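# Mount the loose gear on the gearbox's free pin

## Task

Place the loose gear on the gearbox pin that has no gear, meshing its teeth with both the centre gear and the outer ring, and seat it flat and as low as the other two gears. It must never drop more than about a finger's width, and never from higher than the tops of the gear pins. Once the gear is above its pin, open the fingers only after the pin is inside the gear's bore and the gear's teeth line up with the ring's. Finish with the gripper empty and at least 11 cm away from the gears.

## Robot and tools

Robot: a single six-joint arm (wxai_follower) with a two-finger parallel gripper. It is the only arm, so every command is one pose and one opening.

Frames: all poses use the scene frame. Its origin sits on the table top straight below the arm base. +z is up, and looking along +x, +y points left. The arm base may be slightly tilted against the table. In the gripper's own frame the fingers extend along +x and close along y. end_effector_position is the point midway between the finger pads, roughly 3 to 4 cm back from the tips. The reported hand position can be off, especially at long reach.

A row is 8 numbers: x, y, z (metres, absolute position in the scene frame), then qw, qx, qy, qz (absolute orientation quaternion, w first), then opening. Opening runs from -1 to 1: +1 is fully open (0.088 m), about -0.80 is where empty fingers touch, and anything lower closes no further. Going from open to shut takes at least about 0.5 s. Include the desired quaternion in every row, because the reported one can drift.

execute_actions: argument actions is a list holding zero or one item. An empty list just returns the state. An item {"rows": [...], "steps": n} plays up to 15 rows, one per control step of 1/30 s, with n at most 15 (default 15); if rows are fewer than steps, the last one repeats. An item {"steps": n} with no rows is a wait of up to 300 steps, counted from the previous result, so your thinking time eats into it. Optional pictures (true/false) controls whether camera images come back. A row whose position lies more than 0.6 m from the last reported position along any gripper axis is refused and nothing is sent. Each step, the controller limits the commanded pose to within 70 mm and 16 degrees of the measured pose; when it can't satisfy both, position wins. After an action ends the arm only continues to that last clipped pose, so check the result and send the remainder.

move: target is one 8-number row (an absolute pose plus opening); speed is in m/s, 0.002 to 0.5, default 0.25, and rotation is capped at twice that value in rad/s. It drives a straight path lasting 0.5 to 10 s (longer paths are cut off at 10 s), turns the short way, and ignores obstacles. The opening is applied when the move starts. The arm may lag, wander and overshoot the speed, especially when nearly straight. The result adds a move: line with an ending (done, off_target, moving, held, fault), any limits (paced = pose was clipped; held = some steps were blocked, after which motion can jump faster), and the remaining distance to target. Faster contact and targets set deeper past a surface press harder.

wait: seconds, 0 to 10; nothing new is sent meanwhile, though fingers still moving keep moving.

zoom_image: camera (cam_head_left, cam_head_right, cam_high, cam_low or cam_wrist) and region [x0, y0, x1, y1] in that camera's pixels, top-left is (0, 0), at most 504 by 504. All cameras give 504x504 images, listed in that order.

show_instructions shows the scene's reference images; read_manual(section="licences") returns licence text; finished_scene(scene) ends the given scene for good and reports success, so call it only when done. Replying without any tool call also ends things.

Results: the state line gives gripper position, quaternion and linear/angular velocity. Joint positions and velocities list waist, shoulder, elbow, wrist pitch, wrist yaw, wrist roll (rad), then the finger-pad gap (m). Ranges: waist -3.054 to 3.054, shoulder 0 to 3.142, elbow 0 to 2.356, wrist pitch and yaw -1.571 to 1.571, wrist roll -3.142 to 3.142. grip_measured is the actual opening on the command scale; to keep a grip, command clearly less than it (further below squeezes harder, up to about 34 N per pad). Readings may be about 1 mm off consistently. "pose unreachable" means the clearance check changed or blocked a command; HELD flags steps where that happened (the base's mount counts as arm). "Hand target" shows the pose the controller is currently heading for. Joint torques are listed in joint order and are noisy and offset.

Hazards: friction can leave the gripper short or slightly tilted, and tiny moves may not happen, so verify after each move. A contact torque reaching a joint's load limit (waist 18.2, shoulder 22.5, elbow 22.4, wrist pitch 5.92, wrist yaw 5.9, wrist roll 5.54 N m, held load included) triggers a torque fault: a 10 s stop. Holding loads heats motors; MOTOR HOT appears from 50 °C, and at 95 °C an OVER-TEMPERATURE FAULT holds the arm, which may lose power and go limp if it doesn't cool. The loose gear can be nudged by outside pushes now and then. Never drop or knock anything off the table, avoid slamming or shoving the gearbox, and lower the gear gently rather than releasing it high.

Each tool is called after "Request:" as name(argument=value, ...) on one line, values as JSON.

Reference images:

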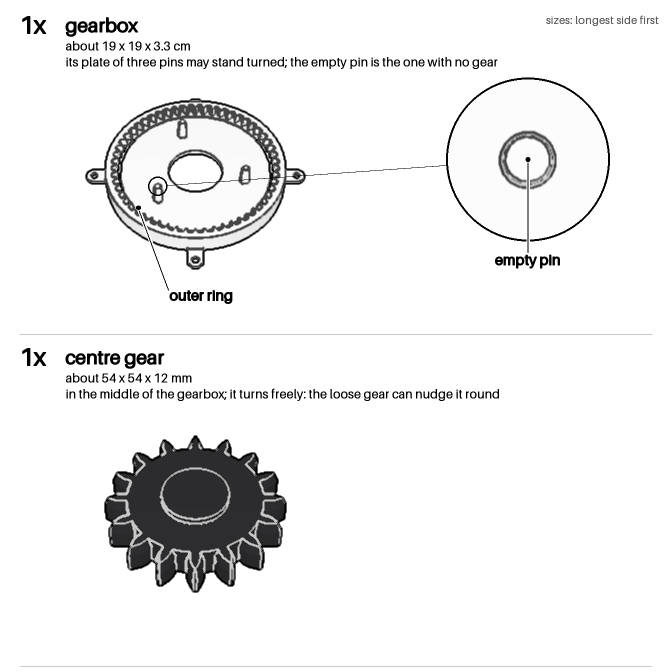

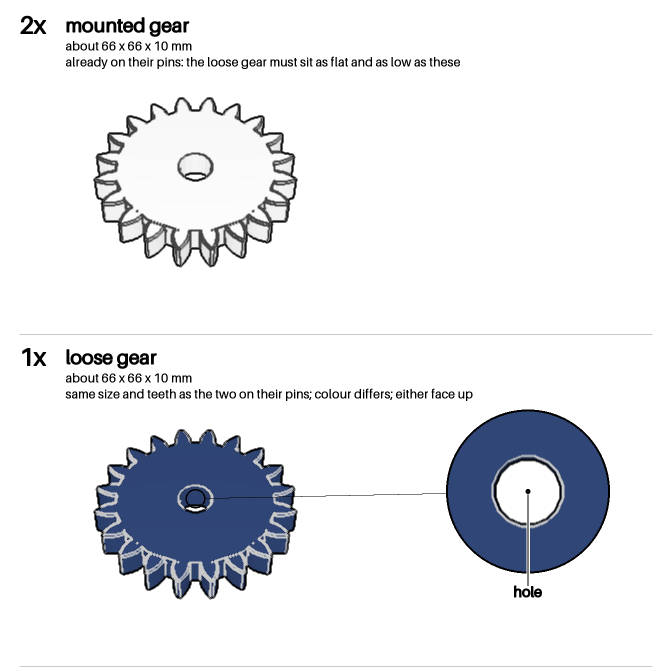

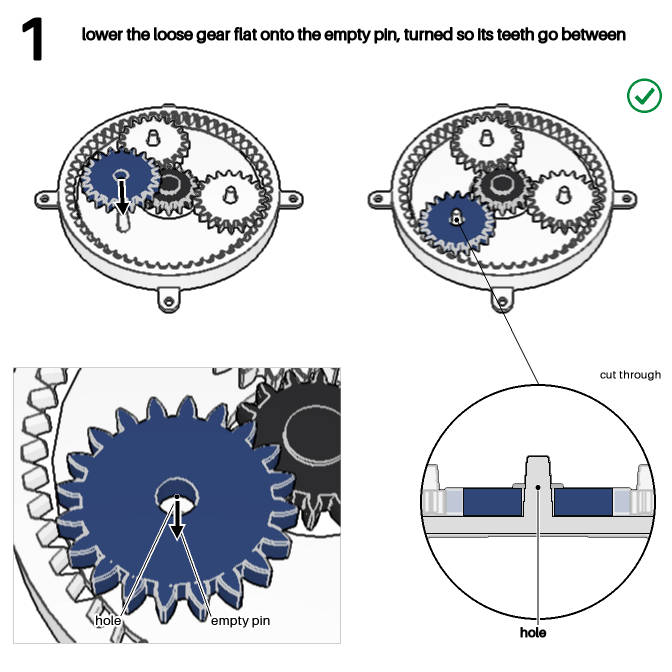

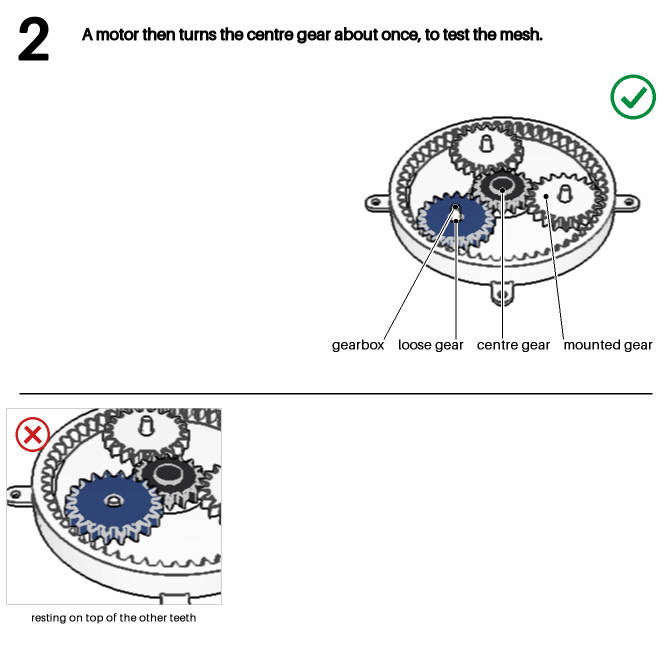

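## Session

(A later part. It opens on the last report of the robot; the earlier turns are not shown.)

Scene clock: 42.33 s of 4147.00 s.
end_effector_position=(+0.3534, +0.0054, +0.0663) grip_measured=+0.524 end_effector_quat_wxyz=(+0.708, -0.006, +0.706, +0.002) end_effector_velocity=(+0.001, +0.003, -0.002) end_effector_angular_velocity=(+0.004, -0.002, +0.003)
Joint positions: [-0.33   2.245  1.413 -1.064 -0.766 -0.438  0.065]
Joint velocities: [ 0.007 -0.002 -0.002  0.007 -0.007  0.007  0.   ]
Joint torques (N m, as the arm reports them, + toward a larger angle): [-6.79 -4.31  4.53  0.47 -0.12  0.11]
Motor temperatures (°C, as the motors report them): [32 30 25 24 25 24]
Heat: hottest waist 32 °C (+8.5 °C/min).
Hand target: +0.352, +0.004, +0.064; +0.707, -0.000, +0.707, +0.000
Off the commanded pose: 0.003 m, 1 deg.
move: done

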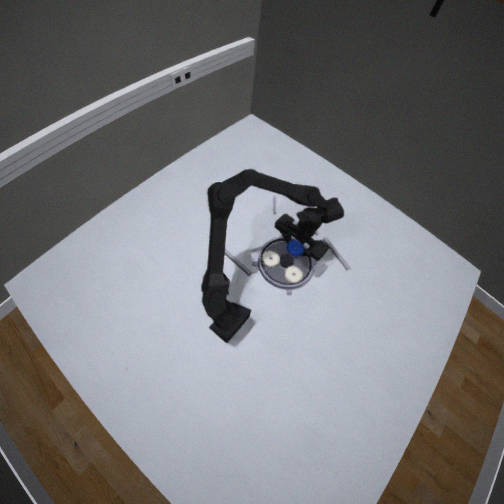

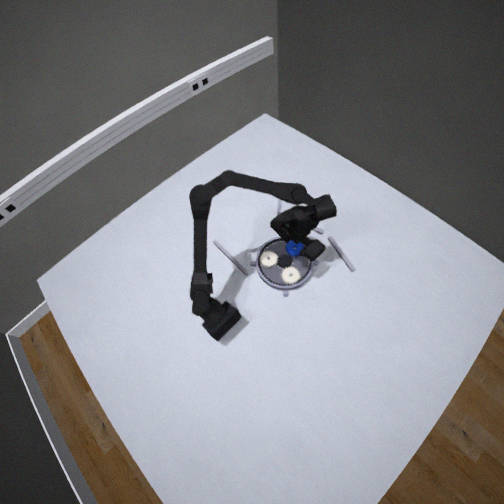

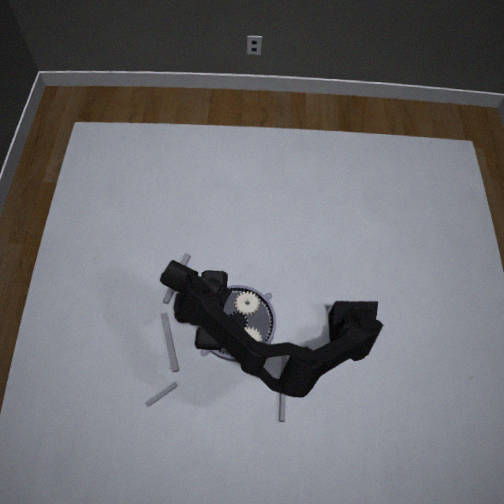

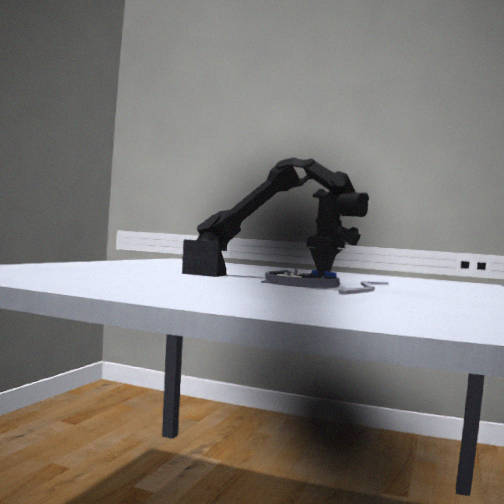

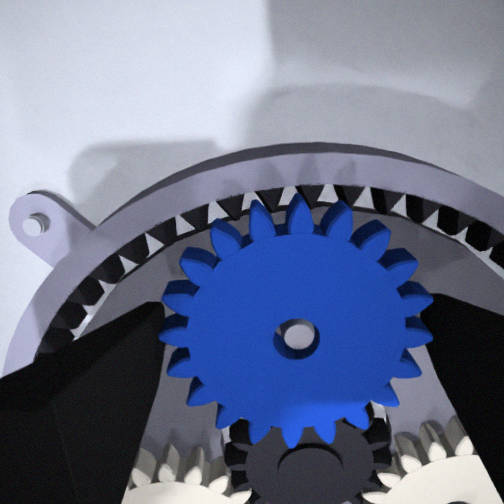

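Request:
move(target=[0.353,0.005,0.066,0.7063,-0.031,0.7063,0.031,0.1], speed=0.015)

Request:
zoom_image(camera="cam_wrist", region=[180, 160, 420, 280])

Scene clock: 47.23 s of 4147.00 s.
end_effector_position=(+0.3527, +0.0062, +0.0655) grip_measured=+0.524 end_effector_quat_wxyz=(+0.706, -0.033, +0.707, +0.030) end_effector_velocity=(-0.001, +0.003, -0.000) end_effector_angular_velocity=(+0.009, +0.004, +0.004)
Joint positions: [-0.328  2.245  1.412 -1.067 -0.767 -0.518  0.065]
Joint velocities: [ 0.002 -0.002 -0.002 -0.007 -0.007 -0.007  0.002]
Joint torques (N m, as the arm reports them, + toward a larger angle): [-7.08 -4.35  5.72  0.04 -0.09 -0.12]
Motor temperatures (°C, as the motors report them): [32 30 25 24 25 24]
Heat: hottest waist 32 °C (+7.6 °C/min).
Hand target: +0.353, +0.005, +0.066; +0.706, -0.031, +0.706, +0.031
Off the commanded pose: 0.001 m, 0 deg.
move: done

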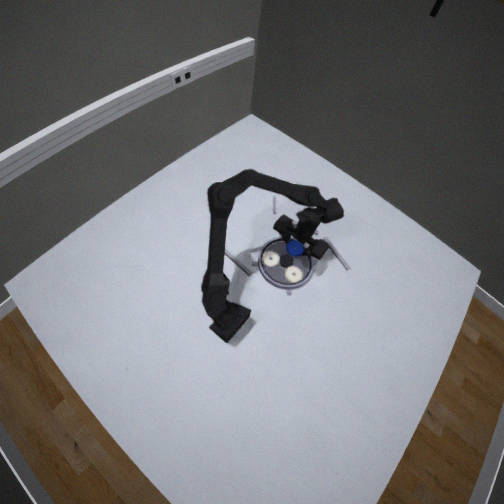

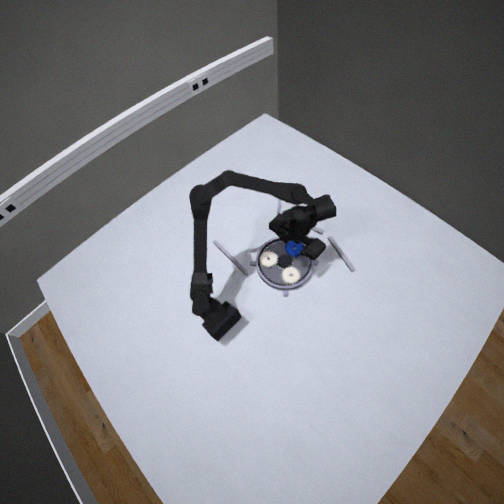

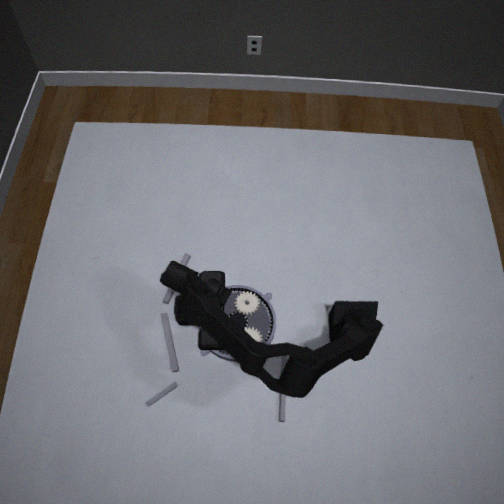

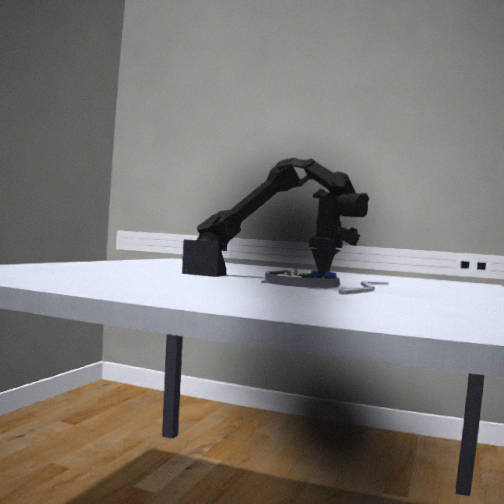

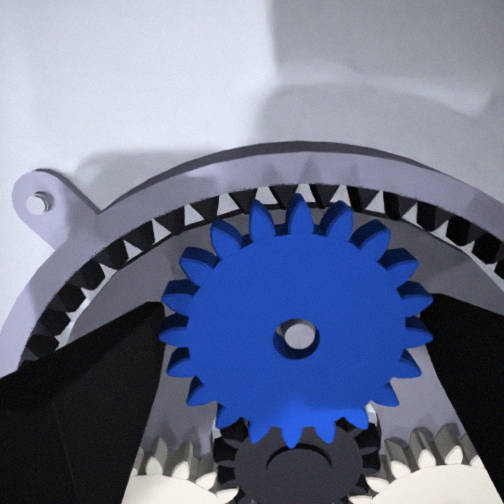

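Region (180, 160, 420, 280) of cam_wrist's 504x504 image, scaled by 2.100, with more detail than that image has.

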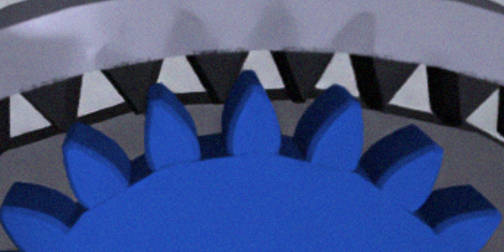

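Roughly aligned (slight overshoot). Lower with ~3.5°.

Request:
move(target=[0.353,0.005,0.05,0.7068,-0.022,0.7068,0.022,0.1], speed=0.012)

Scene clock: 49.43 s of 4147.00 s.
end_effector_position=(+0.3533, +0.0051, +0.0534) grip_measured=+0.524 end_effector_quat_wxyz=(+0.707, -0.026, +0.706, +0.021) end_effector_velocity=(-0.000, +0.001, +0.003) end_effector_angular_velocity=(+0.020, -0.019, -0.014)
Joint positions: [-0.306  2.25   1.381 -1.005 -0.772 -0.461  0.065]
Joint velocities: [-0.012 -0.007 -0.012  0.007 -0.022  0.007 -0.003]
Joint torques (N m, as the arm reports them, + toward a larger angle): [-6.33 -4.19  4.78  0.74 -0.21  0.11]
Motor temperatures (°C, as the motors report them): [33 30 25 24 25 24]
Heat: hottest waist 33 °C (+8.5 °C/min).
Hand target: +0.353, +0.005, +0.050; +0.707, -0.022, +0.707, +0.022
Off the commanded pose: 0.003 m, 1 deg.
move: done

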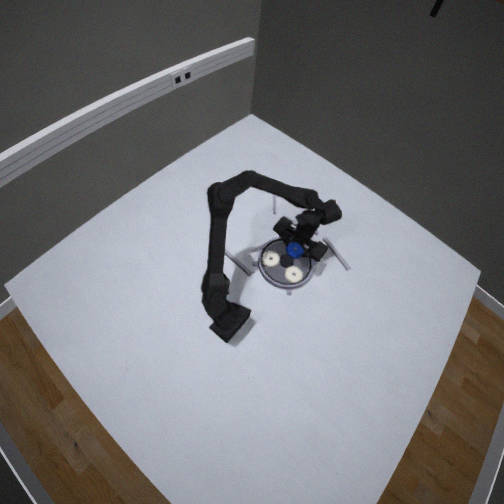

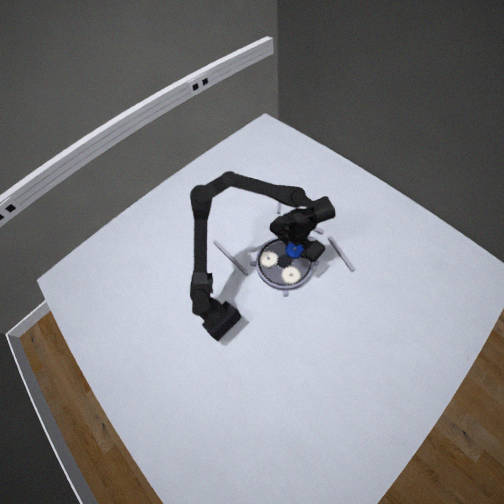

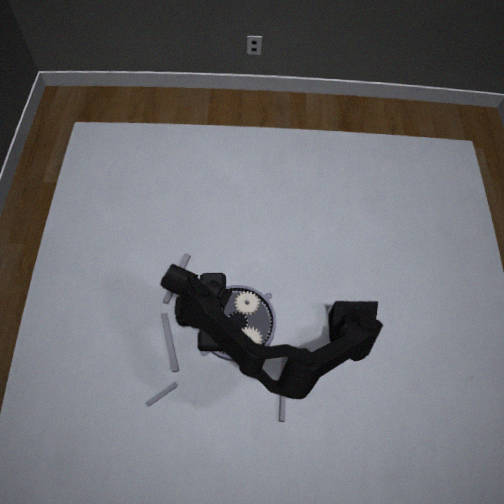

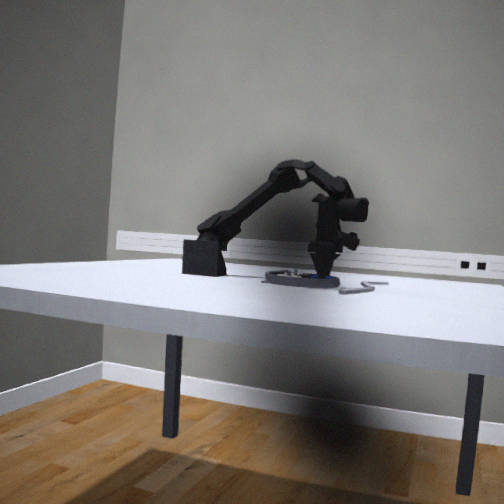

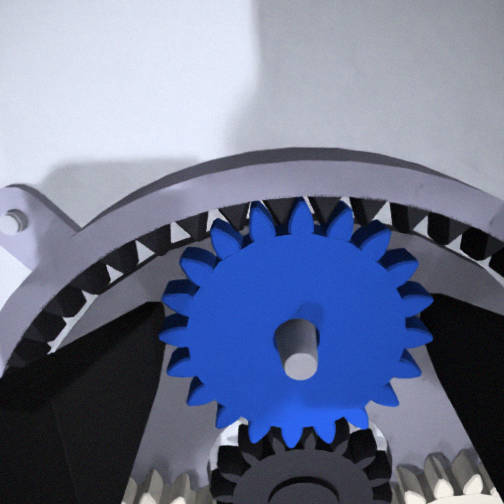

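Meshed. Release and lift.

Request:
move(target=[0.353,0.005,0.054,0.7068,-0.022,0.7068,0.022,0.75])

Request:
move(target=[0.353,0.005,0.2,0.7068,-0.022,0.7068,0.022,0.75], speed=0.15)

Scene clock: 51.63 s of 4147.00 s.
end_effector_position=(+0.3519, +0.0057, +0.0530) grip_measured=+0.748 end_effector_quat_wxyz=(+0.706, -0.023, +0.708, +0.020) end_effector_velocity=(-0.001, +0.002, +0.002) end_effector_angular_velocity=(+0.007, -0.003, +0.004)
Joint positions: [-0.305  2.25   1.38  -1.012 -0.773 -0.463  0.076]
Joint velocities: [-0.002 -0.007 -0.002 -0.007 -0.007 -0.007  0.001]
Joint torques (N m, as the arm reports them, + toward a larger angle): [-7.04 -4.4   5.96  0.04 -0.1  -0.11]
Motor temperatures (°C, as the motors report them): [33 30 25 24 25 24]
Heat: hottest waist 33 °C (+8.1 °C/min).
Hand target: +0.353, +0.005, +0.054; +0.707, -0.022, +0.707, +0.022
Off the commanded pose: 0.002 m, 0 deg.
move: done

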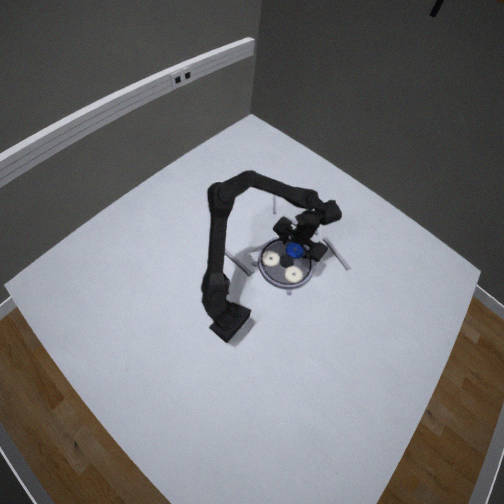

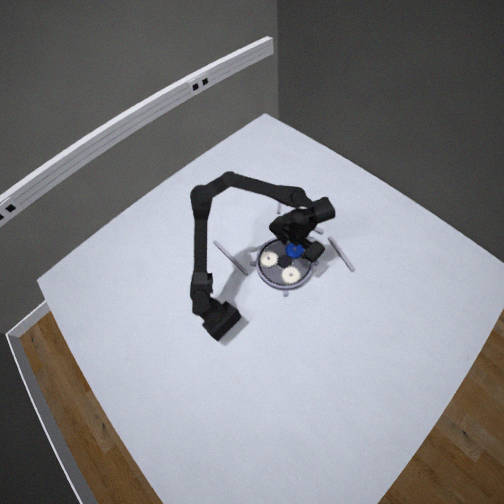

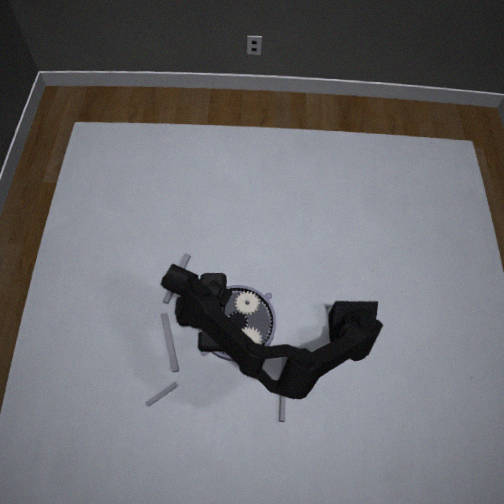

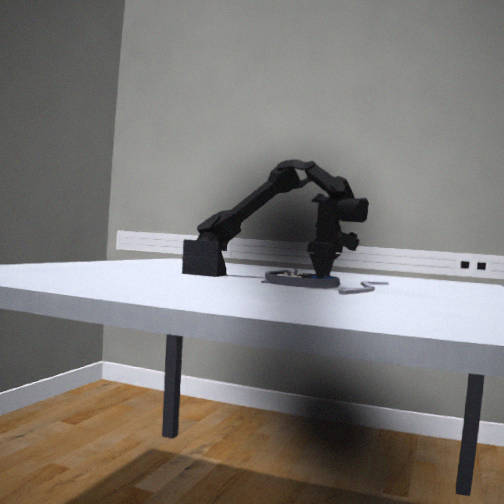

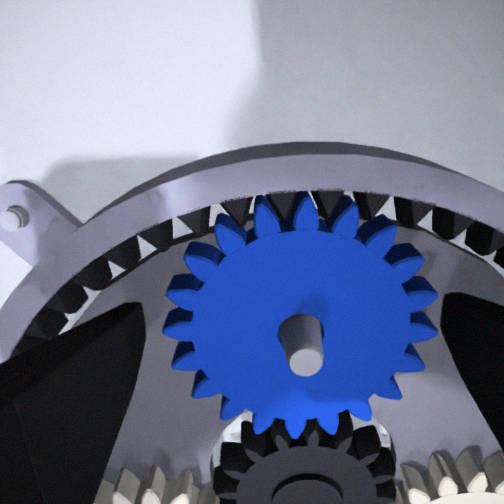

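Scene clock: 53.07 s of 4147.00 s.
end_effector_position=(+0.3512, +0.0037, +0.1944) grip_measured=+0.750 end_effector_quat_wxyz=(+0.722, -0.026, +0.691, +0.010) end_effector_velocity=(+0.003, +0.000, +0.003) end_effector_angular_velocity=(-0.004, -0.016, +0.031)
Joint positions: [-0.557  2.261  1.805 -1.57  -0.687 -0.722  0.076]
Joint velocities: [-0.002 -0.002  0.007  0.007 -0.007 -0.022 -0.   ]
Joint torques (N m, as the arm reports them, + toward a larger angle): [-6.94 -5.21  7.    0.12  0.07 -0.09]
Motor temperatures (°C, as the motors report them): [33 30 25 24 25 24]
Heat: hottest waist 33 °C (+7.9 °C/min).
Hand target: +0.352, +0.005, +0.200; +0.725, -0.034, +0.687, +0.010
Off the commanded pose: 0.006 m, 3 deg.
joint sent to its limit — the command would take joint 4 (wrist pitch) past its lower limit, so that joint was sent only as far as its limit.
move: off_target

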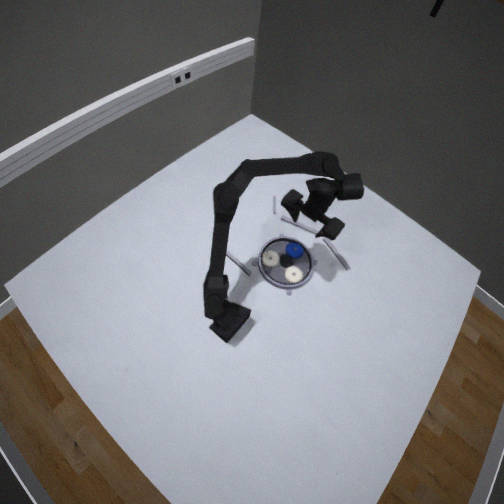

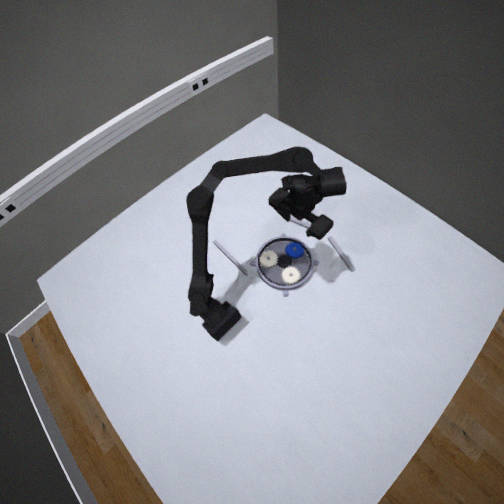

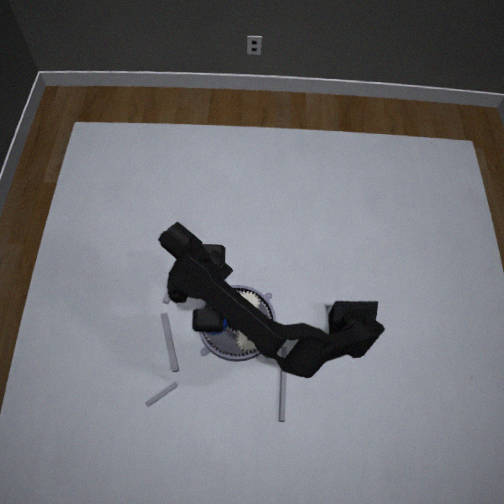

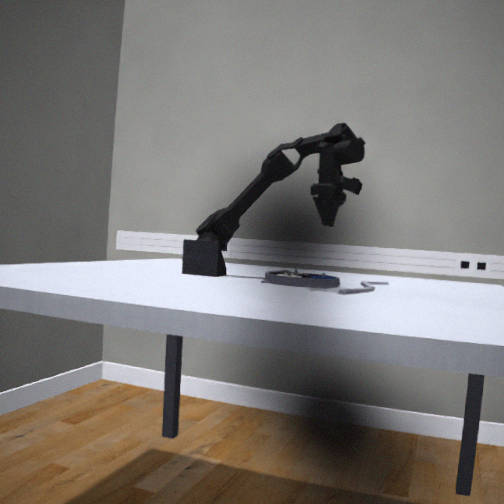

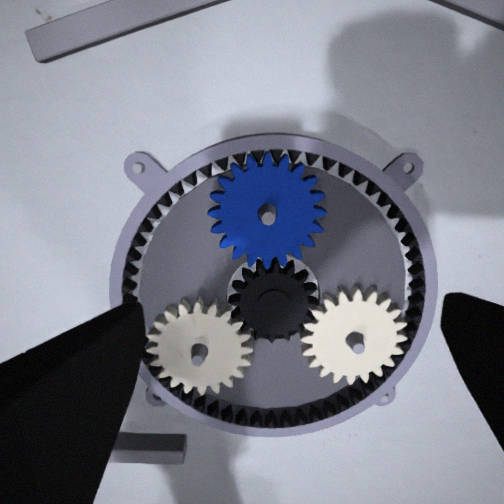

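Request:
finished_scene(scene=1)

The scene is finished: the task was done.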